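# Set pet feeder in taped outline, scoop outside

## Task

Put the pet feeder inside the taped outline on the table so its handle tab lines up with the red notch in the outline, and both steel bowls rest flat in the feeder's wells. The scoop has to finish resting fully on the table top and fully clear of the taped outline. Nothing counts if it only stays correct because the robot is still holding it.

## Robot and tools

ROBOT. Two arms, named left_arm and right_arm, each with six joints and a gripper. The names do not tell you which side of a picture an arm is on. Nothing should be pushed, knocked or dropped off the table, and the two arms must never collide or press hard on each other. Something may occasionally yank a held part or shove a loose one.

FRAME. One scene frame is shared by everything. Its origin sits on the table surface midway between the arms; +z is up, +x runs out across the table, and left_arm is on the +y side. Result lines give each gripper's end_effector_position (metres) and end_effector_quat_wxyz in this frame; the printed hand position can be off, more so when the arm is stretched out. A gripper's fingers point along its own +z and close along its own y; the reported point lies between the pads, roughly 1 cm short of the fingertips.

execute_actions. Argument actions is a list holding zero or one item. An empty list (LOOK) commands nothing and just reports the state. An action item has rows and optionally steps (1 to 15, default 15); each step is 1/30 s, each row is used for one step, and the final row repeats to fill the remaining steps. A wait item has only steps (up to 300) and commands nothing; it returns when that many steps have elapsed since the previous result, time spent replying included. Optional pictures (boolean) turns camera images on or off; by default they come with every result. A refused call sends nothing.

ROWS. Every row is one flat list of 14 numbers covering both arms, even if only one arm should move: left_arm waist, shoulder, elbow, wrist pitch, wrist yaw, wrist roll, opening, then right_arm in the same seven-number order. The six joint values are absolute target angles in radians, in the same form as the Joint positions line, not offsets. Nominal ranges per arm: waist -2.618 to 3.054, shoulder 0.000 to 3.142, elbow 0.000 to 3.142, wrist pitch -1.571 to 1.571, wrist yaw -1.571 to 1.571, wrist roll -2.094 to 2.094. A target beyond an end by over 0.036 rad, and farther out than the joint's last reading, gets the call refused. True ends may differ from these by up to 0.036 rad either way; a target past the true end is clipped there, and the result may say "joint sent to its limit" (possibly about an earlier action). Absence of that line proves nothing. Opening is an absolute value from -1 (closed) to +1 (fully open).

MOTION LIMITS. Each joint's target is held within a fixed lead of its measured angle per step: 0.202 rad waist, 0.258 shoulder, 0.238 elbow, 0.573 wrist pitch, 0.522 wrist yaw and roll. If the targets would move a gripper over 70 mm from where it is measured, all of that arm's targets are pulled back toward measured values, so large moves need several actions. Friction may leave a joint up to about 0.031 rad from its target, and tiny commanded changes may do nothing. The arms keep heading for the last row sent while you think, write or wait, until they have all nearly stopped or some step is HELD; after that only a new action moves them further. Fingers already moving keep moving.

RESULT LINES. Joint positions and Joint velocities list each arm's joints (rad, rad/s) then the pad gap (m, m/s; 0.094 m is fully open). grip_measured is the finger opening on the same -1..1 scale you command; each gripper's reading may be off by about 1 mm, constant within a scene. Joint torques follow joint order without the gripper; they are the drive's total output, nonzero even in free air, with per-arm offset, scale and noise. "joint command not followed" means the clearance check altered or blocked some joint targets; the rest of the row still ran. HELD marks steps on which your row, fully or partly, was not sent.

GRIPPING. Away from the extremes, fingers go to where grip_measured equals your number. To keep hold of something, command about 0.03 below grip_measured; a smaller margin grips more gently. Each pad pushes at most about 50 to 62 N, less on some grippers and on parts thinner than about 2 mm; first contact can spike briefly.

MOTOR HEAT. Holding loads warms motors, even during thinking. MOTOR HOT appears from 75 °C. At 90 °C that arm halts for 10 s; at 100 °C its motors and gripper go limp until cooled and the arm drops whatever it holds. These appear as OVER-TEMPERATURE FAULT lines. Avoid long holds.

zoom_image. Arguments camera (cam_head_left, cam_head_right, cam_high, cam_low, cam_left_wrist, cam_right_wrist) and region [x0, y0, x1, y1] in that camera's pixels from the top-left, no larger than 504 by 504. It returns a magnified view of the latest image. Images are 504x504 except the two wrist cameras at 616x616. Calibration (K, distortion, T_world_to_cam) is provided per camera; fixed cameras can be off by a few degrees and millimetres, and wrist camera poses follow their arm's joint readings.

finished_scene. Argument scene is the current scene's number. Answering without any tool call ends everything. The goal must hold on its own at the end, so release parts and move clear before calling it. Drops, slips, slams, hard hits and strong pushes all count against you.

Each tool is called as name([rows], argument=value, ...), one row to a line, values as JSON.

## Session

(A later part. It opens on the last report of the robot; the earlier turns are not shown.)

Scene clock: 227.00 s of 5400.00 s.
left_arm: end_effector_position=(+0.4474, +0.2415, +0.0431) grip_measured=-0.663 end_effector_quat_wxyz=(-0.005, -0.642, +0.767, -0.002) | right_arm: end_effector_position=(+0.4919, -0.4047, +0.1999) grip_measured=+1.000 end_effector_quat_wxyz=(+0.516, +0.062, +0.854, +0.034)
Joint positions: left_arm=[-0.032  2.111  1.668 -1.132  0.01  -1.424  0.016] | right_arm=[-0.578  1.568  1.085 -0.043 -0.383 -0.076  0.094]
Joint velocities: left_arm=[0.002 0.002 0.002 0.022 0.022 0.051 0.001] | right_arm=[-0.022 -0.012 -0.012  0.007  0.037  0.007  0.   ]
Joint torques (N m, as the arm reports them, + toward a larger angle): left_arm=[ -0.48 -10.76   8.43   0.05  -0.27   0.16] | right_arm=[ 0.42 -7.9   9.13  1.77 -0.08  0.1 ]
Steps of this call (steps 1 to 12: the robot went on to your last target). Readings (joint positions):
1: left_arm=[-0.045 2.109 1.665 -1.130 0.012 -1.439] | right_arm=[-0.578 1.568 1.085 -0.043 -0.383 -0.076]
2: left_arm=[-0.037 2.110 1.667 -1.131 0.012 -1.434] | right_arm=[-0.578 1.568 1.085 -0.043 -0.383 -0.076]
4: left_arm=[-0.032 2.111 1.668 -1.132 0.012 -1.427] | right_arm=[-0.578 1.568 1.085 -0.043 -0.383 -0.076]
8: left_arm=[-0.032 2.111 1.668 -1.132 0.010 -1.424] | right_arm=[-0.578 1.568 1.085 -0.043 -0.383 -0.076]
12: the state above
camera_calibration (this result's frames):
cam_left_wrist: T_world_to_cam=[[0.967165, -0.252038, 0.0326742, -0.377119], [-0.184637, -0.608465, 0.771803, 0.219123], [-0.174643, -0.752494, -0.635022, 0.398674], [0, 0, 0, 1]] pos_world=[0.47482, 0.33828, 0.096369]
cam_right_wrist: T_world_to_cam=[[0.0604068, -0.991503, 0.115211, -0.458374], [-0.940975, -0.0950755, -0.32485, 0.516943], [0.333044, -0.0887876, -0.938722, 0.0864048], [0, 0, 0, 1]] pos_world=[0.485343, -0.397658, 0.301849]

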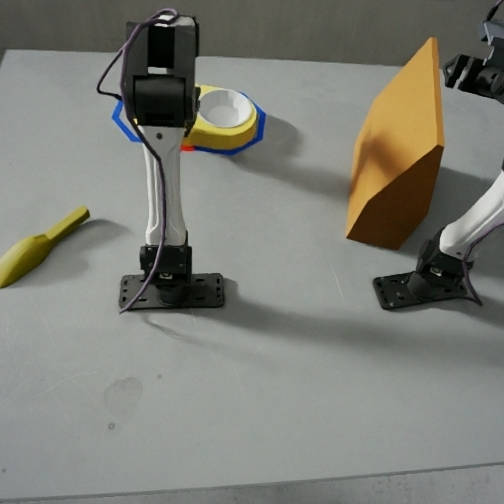

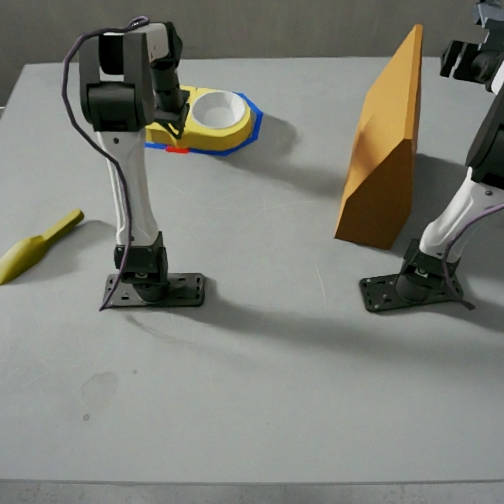

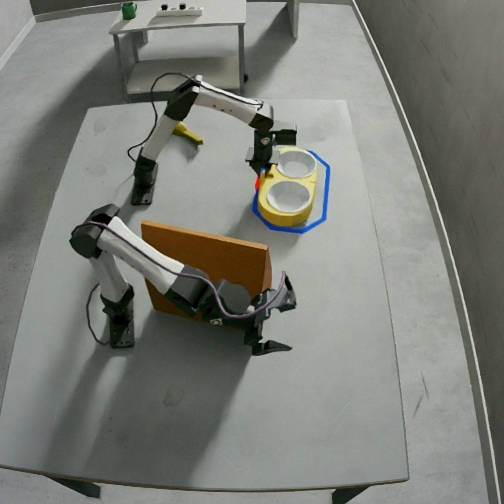

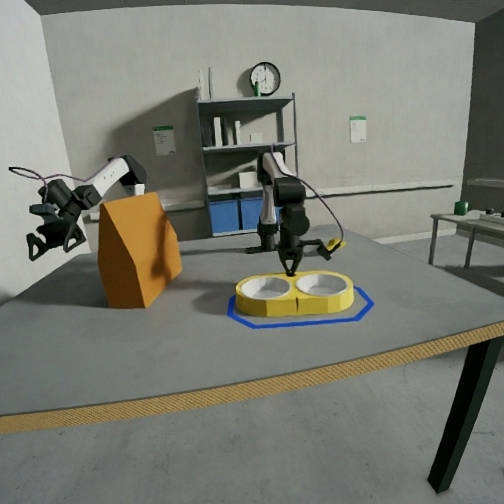

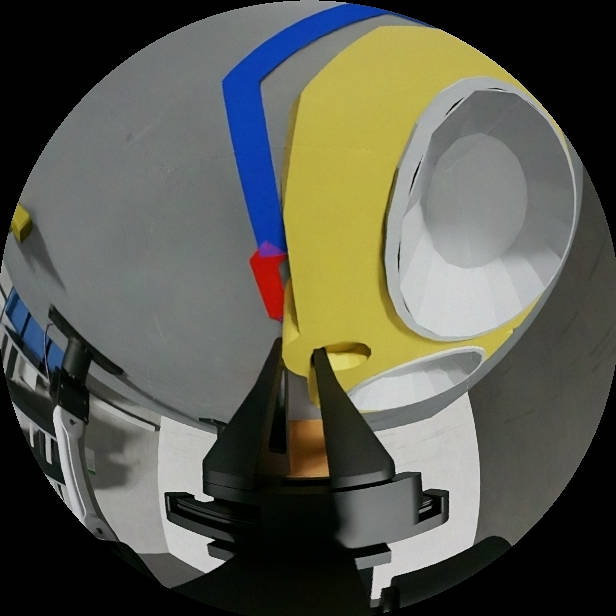

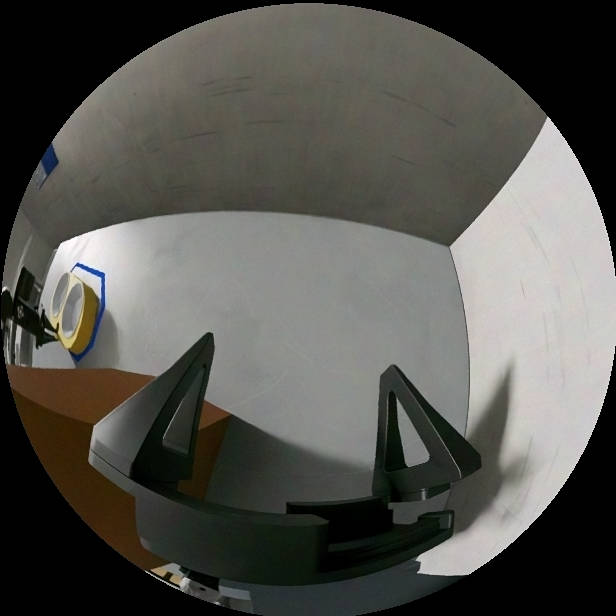

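execute_actions([
  {"rows":[[-0.028,2.141,1.7,-1.15,0,-1.44,-0.75,-0.578,1.568,1.085,-0.043,-0.383,-0.076,1],[-0.026,2.147,1.709,-1.153,0,-1.455,-0.75,-0.578,1.568,1.085,-0.043,-0.383,-0.076,1],[-0.024,2.153,1.718,-1.156,0,-1.463,-0.75,-0.578,1.568,1.085,-0.043,-0.383,-0.076,1],[-0.022,2.159,1.727,-1.159,0,-1.471,-0.75,-0.578,1.568,1.085,-0.043,-0.383,-0.076,1],[-0.02,2.165,1.736,-1.162,0,-1.479,-0.75,-0.578,1.568,1.085,-0.043,-0.383,-0.076,1],[-0.019,2.171,1.745,-1.165,0,-1.487,-0.75,-0.578,1.568,1.085,-0.043,-0.383,-0.076,1],[-0.018,2.177,1.754,-1.168,0,-1.494,-0.75,-0.578,1.568,1.085,-0.043,-0.383,-0.076,1],[-0.018,2.182,1.761,-1.17,0,-1.5,-0.75,-0.578,1.568,1.085,-0.043,-0.383,-0.076,1]],"steps":15},
])

zoom_image(camera="cam_high", region=[240,130,350,250])

zoom_image(camera="cam_low", region=[200,240,390,340])

zoom_image(camera="cam_head_right", region=[120,70,280,170])

Scene clock: 241.30 s of 5400.00 s.
left_arm: end_effector_position=(+0.4556, +0.2414, +0.0431) grip_measured=-0.663 end_effector_quat_wxyz=(-0.009, -0.659, +0.752, +0.002) | right_arm: end_effector_position=(+0.4919, -0.4047, +0.1999) grip_measured=+1.000 end_effector_quat_wxyz=(+0.516, +0.062, +0.854, +0.034)
Joint positions: left_arm=[-0.032  2.154  1.735 -1.167  0.01  -1.468  0.016] | right_arm=[-0.578  1.568  1.085 -0.043 -0.383 -0.076  0.094]
Joint velocities: left_arm=[-0.012  0.002  0.007 -0.022 -0.022 -0.095  0.   ] | right_arm=[ 0.017 -0.007  0.007  0.051 -0.007  0.007  0.   ]
Joint torques (N m, as the arm reports them, + toward a larger angle): left_arm=[  0.3  -10.85   8.46   0.14  -0.27  -0.36] | right_arm=[ 0.41 -7.91  9.14  1.77 -0.08  0.1 ]
Steps of this call (steps 1 to 30: the robot went on to your last target; steps 31 to 100: nothing new was sent; then 10.47 s passed at rest; steps 101 to 115: all 15 steps of this action). Readings (joint positions):
101: left_arm=[-0.032 2.111 1.668 -1.132 0.010 -1.425] | right_arm=[-0.578 1.568 1.085 -0.043 -0.383 -0.076]
102: left_arm=[-0.032 2.113 1.671 -1.135 0.010 -1.428] | right_arm=[-0.578 1.568 1.085 -0.043 -0.383 -0.076]
104: left_arm=[-0.032 2.123 1.686 -1.149 0.010 -1.434] | right_arm=[-0.578 1.568 1.085 -0.043 -0.383 -0.076]
108: left_arm=[-0.032 2.145 1.721 -1.164 0.010 -1.453] | right_arm=[-0.578 1.568 1.085 -0.043 -0.383 -0.076]
115: the state above
camera_calibration (this result's frames):
cam_left_wrist: T_world_to_cam=[[0.977668, -0.20904, 0.0216066, -0.399753], [-0.148949, -0.616737, 0.772949, 0.206205], [-0.148251, -0.758906, -0.6341, 0.389458], [0, 0, 0, 1]] pos_world=[0.479278, 0.339172, 0.0962065]
cam_right_wrist: T_world_to_cam=[[0.0604068, -0.991503, 0.115211, -0.458374], [-0.940975, -0.0950755, -0.32485, 0.516943], [0.333044, -0.0887876, -0.938722, 0.0864048], [0, 0, 0, 1]] pos_world=[0.485343, -0.397658, 0.301849]

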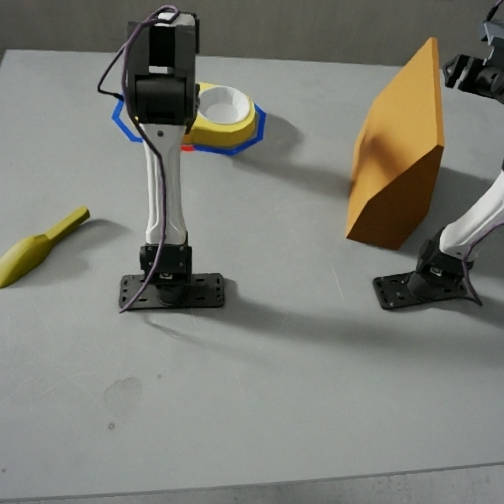

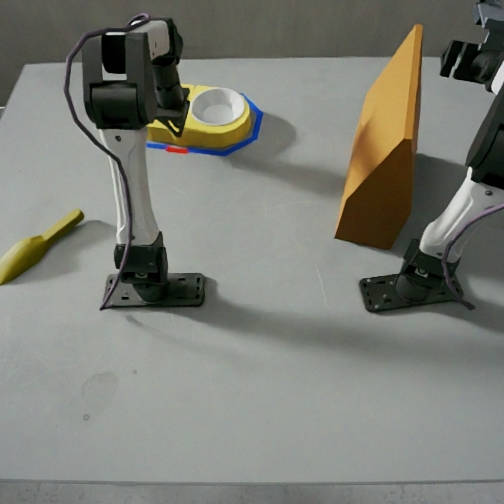

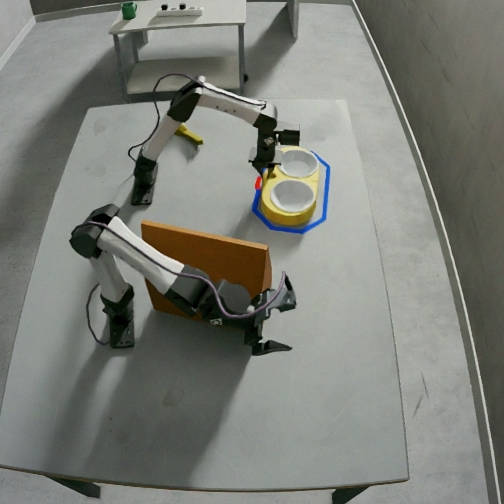

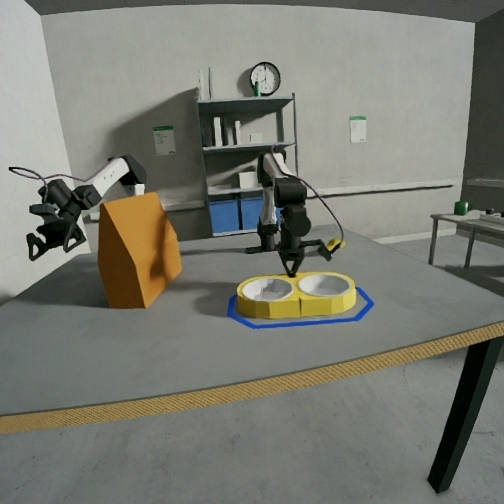

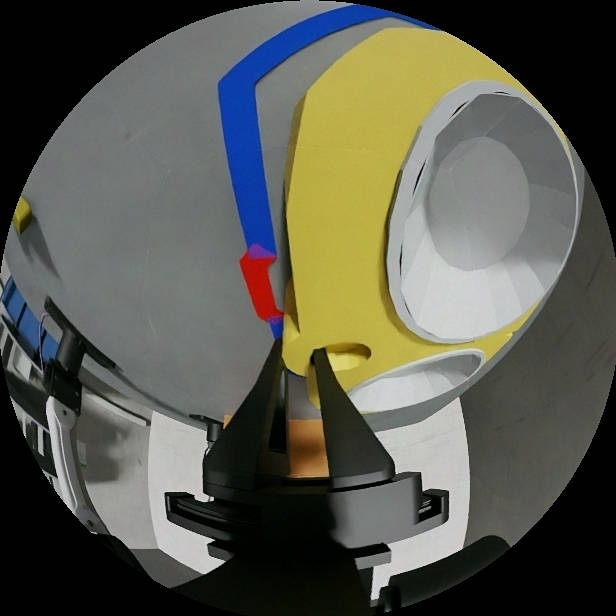

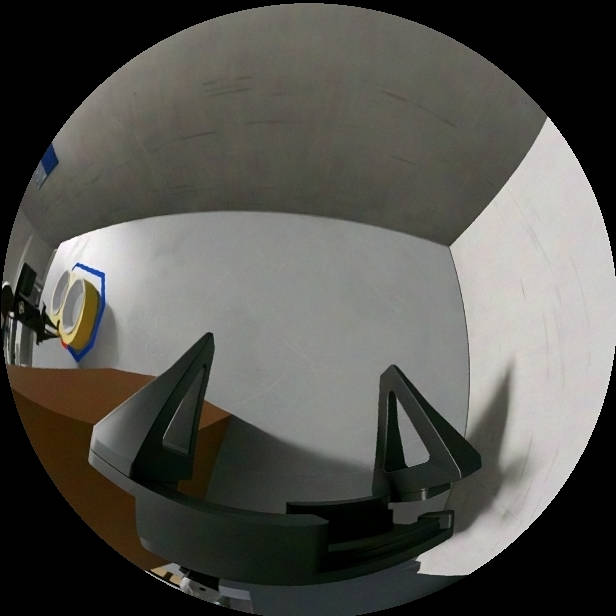

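Region (240, 130, 350, 250) of cam_high's 504x504 image, scaled by 4.200, with more detail than that image has; it fills the left 462 columns of this view, and the rest is white.

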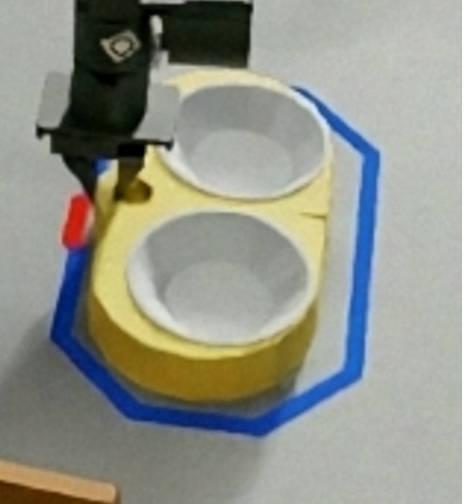

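Region (200, 240, 390, 340) of cam_low's 504x504 image, scaled by 2.653, with more detail than that image has; it fills the top 265 rows of this view, and the rest is white.

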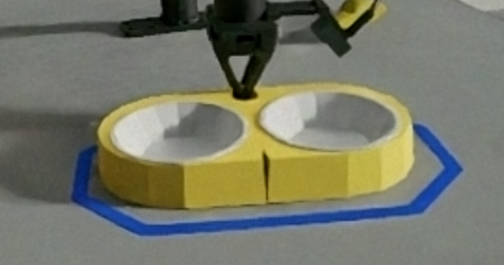

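Region (120, 70, 280, 170) of cam_head_right's 504x504 image, scaled by 3.150, with more detail than that image has; it fills the top 315 rows of this view, and the rest is white.

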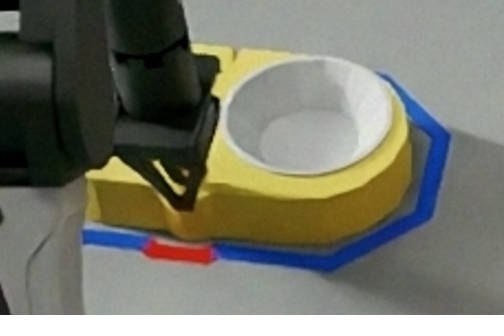

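execute_actions([
  {"rows":[[-0.012,2.17,1.75,-1.167,0,-1.47,-0.75,-0.578,1.568,1.085,-0.043,-0.383,-0.076,1],[-0.004,2.17,1.75,-1.167,0,-1.47,-0.75,-0.578,1.568,1.085,-0.043,-0.383,-0.076,1]],"steps":10},
], pictures=false)

execute_actions([
  {"rows":[[-0.018,2.154,1.735,-1.167,0,-1.47,-0.65,-0.578,1.568,1.085,-0.043,-0.383,-0.076,1],[-0.018,2.154,1.735,-1.167,0,-1.47,-0.6,-0.578,1.568,1.085,-0.043,-0.383,-0.076,1],[-0.018,2.154,1.735,-1.167,0,-1.47,-0.55,-0.578,1.568,1.085,-0.043,-0.383,-0.076,1],[-0.018,2.154,1.735,-1.167,0,-1.47,-0.5,-0.578,1.568,1.085,-0.043,-0.383,-0.076,1],[-0.018,2.154,1.735,-1.167,0,-1.47,-0.47,-0.578,1.568,1.085,-0.043,-0.383,-0.076,1]],"steps":10},
], pictures=false)

execute_actions([
  {"rows":[[-0.018,2.135,1.755,-1.2,0,-1.47,-0.47,-0.578,1.568,1.085,-0.043,-0.383,-0.076,1],[-0.018,2.126,1.765,-1.22,0,-1.47,-0.47,-0.578,1.568,1.085,-0.043,-0.383,-0.076,1],[-0.018,2.119,1.773,-1.235,0,-1.47,-0.47,-0.578,1.568,1.085,-0.043,-0.383,-0.076,1],[-0.018,2.112,1.781,-1.25,0,-1.47,-0.47,-0.578,1.568,1.085,-0.043,-0.383,-0.076,1],[-0.018,2.105,1.789,-1.265,0,-1.47,-0.47,-0.578,1.568,1.085,-0.043,-0.383,-0.076,1],[-0.018,2.098,1.797,-1.28,0,-1.47,-0.47,-0.578,1.568,1.085,-0.043,-0.383,-0.076,1],[-0.018,2.09,1.805,-1.295,0,-1.47,-0.47,-0.578,1.568,1.085,-0.043,-0.383,-0.076,1],[-0.018,2.08,1.81,-1.31,0,-1.47,-0.47,-0.578,1.568,1.085,-0.043,-0.383,-0.076,1],[-0.018,2.065,1.81,-1.325,0,-1.47,-0.47,-0.578,1.568,1.085,-0.043,-0.383,-0.076,1],[-0.018,2.045,1.81,-1.345,0,-1.47,-0.47,-0.578,1.568,1.085,-0.043,-0.383,-0.076,1],[-0.018,2.02,1.81,-1.37,0,-1.47,-0.47,-0.578,1.568,1.085,-0.043,-0.383,-0.076,1],[-0.018,1.995,1.81,-1.395,0,-1.47,-0.47,-0.578,1.568,1.085,-0.043,-0.383,-0.076,1],[-0.018,1.97,1.81,-1.42,0,-1.47,-0.47,-0.578,1.568,1.085,-0.043,-0.383,-0.076,1],[-0.018,1.95,1.81,-1.44,0,-1.47,-0.47,-0.578,1.568,1.085,-0.043,-0.383,-0.076,1],[-0.018,1.94,1.81,-1.45,0,-1.47,-0.47,-0.578,1.568,1.085,-0.043,-0.383,-0.076,1]],"steps":15},
], pictures=false)

execute_actions([
  {"steps":10},
])

zoom_image(camera="cam_high", region=[240,130,350,250])

zoom_image(camera="cam_low", region=[200,240,390,340])

Scene clock: 267.87 s of 5400.00 s.
left_arm: end_effector_position=(+0.4557, +0.2454, +0.0431) grip_measured=-0.663 end_effector_quat_wxyz=(-0.009, -0.661, +0.751, +0.001) | right_arm: end_effector_position=(+0.4919, -0.4047, +0.1999) grip_measured=+1.000 end_effector_quat_wxyz=(+0.516, +0.062, +0.854, +0.034)
Joint positions: left_arm=[-0.023  2.154  1.735 -1.167  0.01  -1.463  0.016] | right_arm=[-0.578  1.568  1.085 -0.043 -0.383 -0.076  0.094]
Joint velocities: left_arm=[ 0.017 -0.042 -0.007 -0.022  0.051 -0.037 -0.   ] | right_arm=[-0.017 -0.022 -0.007 -0.051 -0.125 -0.007  0.   ]
Joint torques (N m, as the arm reports them, + toward a larger angle): left_arm=[  0.55 -11.95   7.62   0.17  -0.28  -0.08] | right_arm=[ 0.36 -7.87  9.11  1.77 -0.08  0.09]
Steps of this call (steps 1 to 15: the robot went on to your last target; steps 16 to 90: nothing new was sent; then 23.23 s passed at rest; steps 91 to 100: all 10 steps of this action). Readings (joint positions):
91: left_arm=[-0.032 2.154 1.735 -1.167 0.010 -1.468] | right_arm=[-0.578 1.568 1.085 -0.043 -0.383 -0.076]
92: left_arm=[-0.031 2.154 1.735 -1.167 0.010 -1.467] | right_arm=[-0.578 1.568 1.085 -0.043 -0.383 -0.076]
94: left_arm=[-0.029 2.154 1.735 -1.167 0.010 -1.465] | right_arm=[-0.578 1.568 1.085 -0.043 -0.383 -0.076]
98: left_arm=[-0.023 2.154 1.735 -1.167 0.010 -1.463] | right_arm=[-0.578 1.568 1.085 -0.043 -0.383 -0.076]
100: the state above

Scene clock: 268.20 s of 5400.00 s.
left_arm: end_effector_position=(+0.4556, +0.2453, +0.0431) grip_measured=-0.473 end_effector_quat_wxyz=(-0.009, -0.661, +0.751, +0.001) | right_arm: end_effector_position=(+0.4919, -0.4047, +0.1999) grip_measured=+1.000 end_effector_quat_wxyz=(+0.516, +0.062, +0.854, +0.034)
Joint positions: left_arm=[-0.023  2.154  1.735 -1.167  0.011 -1.463  0.025] | right_arm=[-0.578  1.568  1.085 -0.043 -0.383 -0.076  0.094]
Joint velocities: left_arm=[-0.012  0.002 -0.002  0.022  0.051  0.037 -0.001] | right_arm=[-0.002 -0.007  0.012  0.037 -0.037 -0.007  0.   ]
Joint torques (N m, as the arm reports them, + toward a larger angle): left_arm=[ -0.32 -13.28   6.52   0.16  -0.28  -0.08] | right_arm=[ 0.34 -7.85  9.05  1.77 -0.1   0.07]
Steps of this call (steps 1 to 10: all 10 steps of this action). Readings (joint positions):
1: left_arm=[-0.023 2.154 1.735 -1.167 0.010 -1.463] | right_arm=[-0.578 1.568 1.085 -0.043 -0.383 -0.076]
2: left_arm=[-0.023 2.154 1.735 -1.167 0.011 -1.463] | right_arm=[-0.578 1.568 1.085 -0.043 -0.383 -0.076]
4: left_arm=[-0.023 2.154 1.735 -1.167 0.011 -1.463] | right_arm=[-0.578 1.568 1.085 -0.043 -0.383 -0.076]
8: left_arm=[-0.023 2.154 1.735 -1.167 0.011 -1.463] | right_arm=[-0.578 1.568 1.085 -0.043 -0.383 -0.076]
10: the state above

Scene clock: 268.70 s of 5400.00 s.
left_arm: end_effector_position=(+0.4271, +0.2459, +0.1142) grip_measured=-0.472 end_effector_quat_wxyz=(-0.003, -0.661, +0.751, -0.005) | right_arm: end_effector_position=(+0.4919, -0.4047, +0.1999) grip_measured=+1.000 end_effector_quat_wxyz=(+0.516, +0.062, +0.854, +0.034)
Joint positions: left_arm=[-0.023  1.995  1.778 -1.352  0.011 -1.463  0.025] | right_arm=[-0.578  1.568  1.085 -0.043 -0.383 -0.076  0.094]
Joint velocities: left_arm=[ 0.017 -0.686  0.002 -0.652  0.007  0.037 -0.   ] | right_arm=[-0.037  0.017  0.002  0.051  0.022 -0.037  0.   ]
Joint torques (N m, as the arm reports them, + toward a larger angle): left_arm=[ -0.33 -12.94   9.06   0.11  -0.27  -0.08] | right_arm=[ 0.41 -7.89  9.09  1.76 -0.07  0.09]
Steps of this call (steps 1 to 15: all 15 steps of this action). Readings (joint positions):
1: left_arm=[-0.023 2.154 1.735 -1.168 0.011 -1.463] | right_arm=[-0.578 1.568 1.085 -0.043 -0.383 -0.076]
2: left_arm=[-0.023 2.153 1.735 -1.170 0.011 -1.463] | right_arm=[-0.578 1.568 1.085 -0.043 -0.383 -0.076]
4: left_arm=[-0.023 2.150 1.738 -1.186 0.011 -1.463] | right_arm=[-0.578 1.568 1.085 -0.043 -0.383 -0.076]
8: left_arm=[-0.023 2.130 1.767 -1.234 0.011 -1.463] | right_arm=[-0.578 1.568 1.085 -0.043 -0.383 -0.076]
15: the state above

Scene clock: 269.03 s of 5400.00 s.
left_arm: end_effector_position=(+0.4113, +0.2462, +0.1374) grip_measured=-0.472 end_effector_quat_wxyz=(-0.005, -0.661, +0.751, -0.003) | right_arm: end_effector_position=(+0.4919, -0.4047, +0.1999) grip_measured=+1.000 end_effector_quat_wxyz=(+0.516, +0.062, +0.854, +0.034)
Joint positions: left_arm=[-0.023  1.94   1.793 -1.428  0.011 -1.463  0.025] | right_arm=[-0.578  1.568  1.085 -0.043 -0.383 -0.076  0.094]
Joint velocities: left_arm=[-0.027 -0.022 -0.002 -0.081 -0.095  0.037 -0.001] | right_arm=[ 0.002  0.022 -0.007  0.022 -0.022  0.022  0.   ]
Joint torques (N m, as the arm reports them, + toward a larger angle): left_arm=[ -0.3  -11.31   7.87   0.05  -0.28  -0.08] | right_arm=[ 0.38 -7.92  9.08  1.77 -0.08  0.08]
Steps of this call (steps 1 to 10: the robot went on to your last target). Readings (joint positions):
1: left_arm=[-0.023 1.973 1.780 -1.371 0.011 -1.463] | right_arm=[-0.578 1.568 1.085 -0.043 -0.383 -0.076]
2: left_arm=[-0.023 1.957 1.784 -1.387 0.011 -1.463] | right_arm=[-0.578 1.568 1.085 -0.043 -0.383 -0.076]
4: left_arm=[-0.023 1.941 1.792 -1.407 0.011 -1.463] | right_arm=[-0.578 1.568 1.085 -0.043 -0.383 -0.076]
8: left_arm=[-0.023 1.940 1.793 -1.423 0.011 -1.463] | right_arm=[-0.578 1.568 1.085 -0.043 -0.383 -0.076]
10: the state above
camera_calibration (this result's frames):
cam_left_wrist: T_world_to_cam=[[0.978368, -0.204152, 0.0334284, -0.360633], [-0.155043, -0.616638, 0.771829, 0.132332], [-0.136957, -0.760316, -0.634951, 0.442166], [0, 0, 0, 1]] pos_world=[0.433907, 0.344163, 0.190672]
cam_right_wrist: T_world_to_cam=[[0.0604068, -0.991503, 0.115211, -0.458374], [-0.940975, -0.0950755, -0.32485, 0.516943], [0.333044, -0.0887876, -0.938722, 0.0864048], [0, 0, 0, 1]] pos_world=[0.485343, -0.397658, 0.301849]

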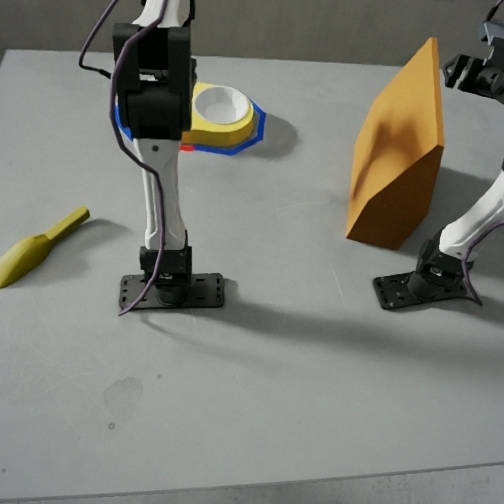

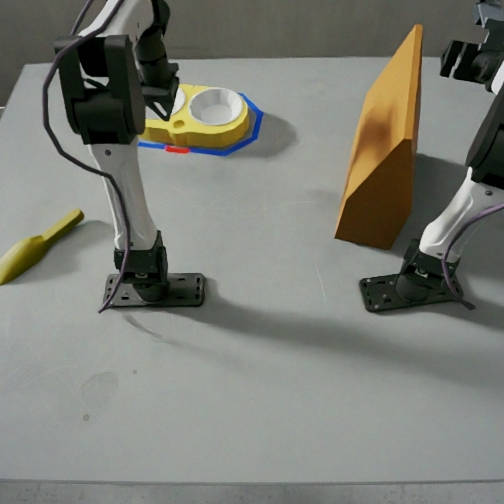

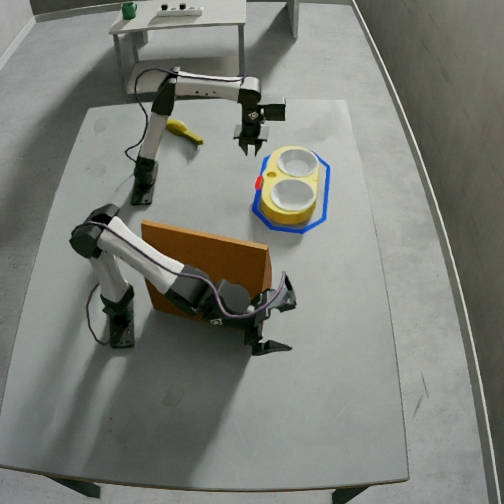

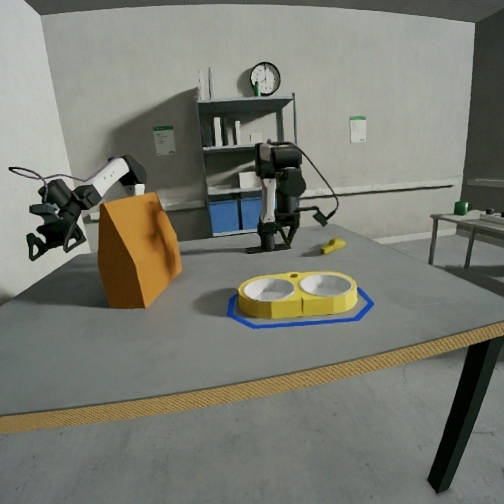

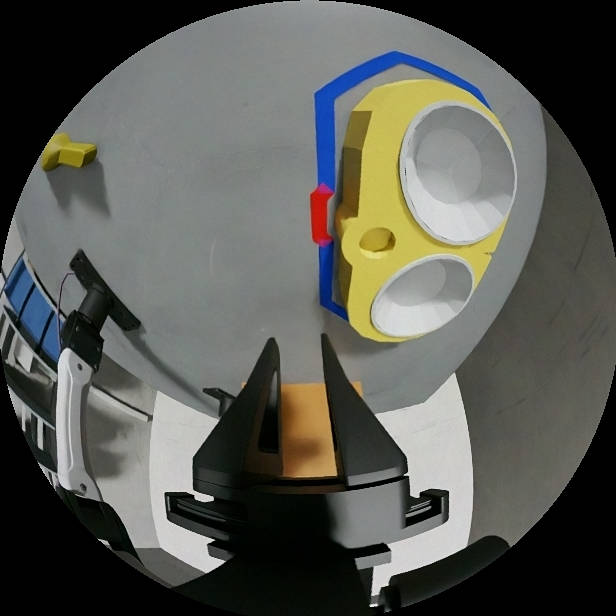

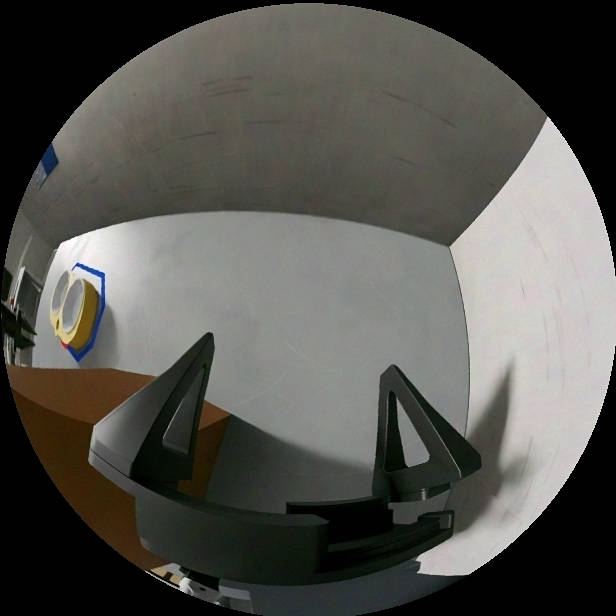

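Region (240, 130, 350, 250) of cam_high's 504x504 image, scaled by 4.200, with more detail than that image has; it fills the left 462 columns of this view, and the rest is white.

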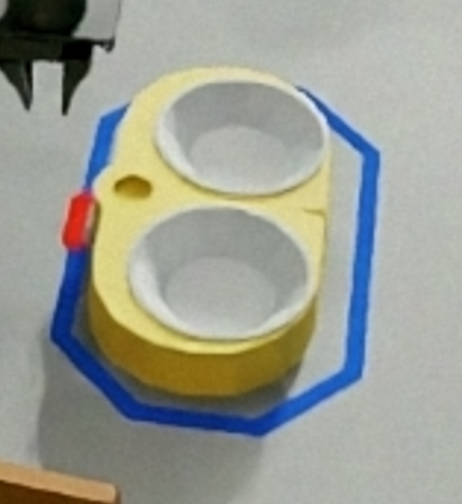

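Region (200, 240, 390, 340) of cam_low's 504x504 image, scaled by 2.653, with more detail than that image has; it fills the top 265 rows of this view, and the rest is white.

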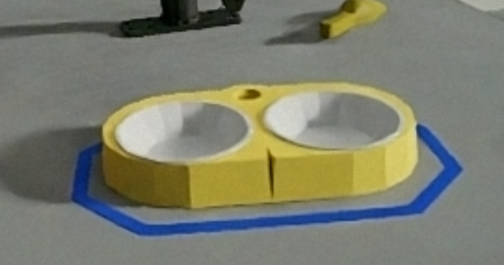

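finished_scene(scene=2)

The scene is finished: the task was done.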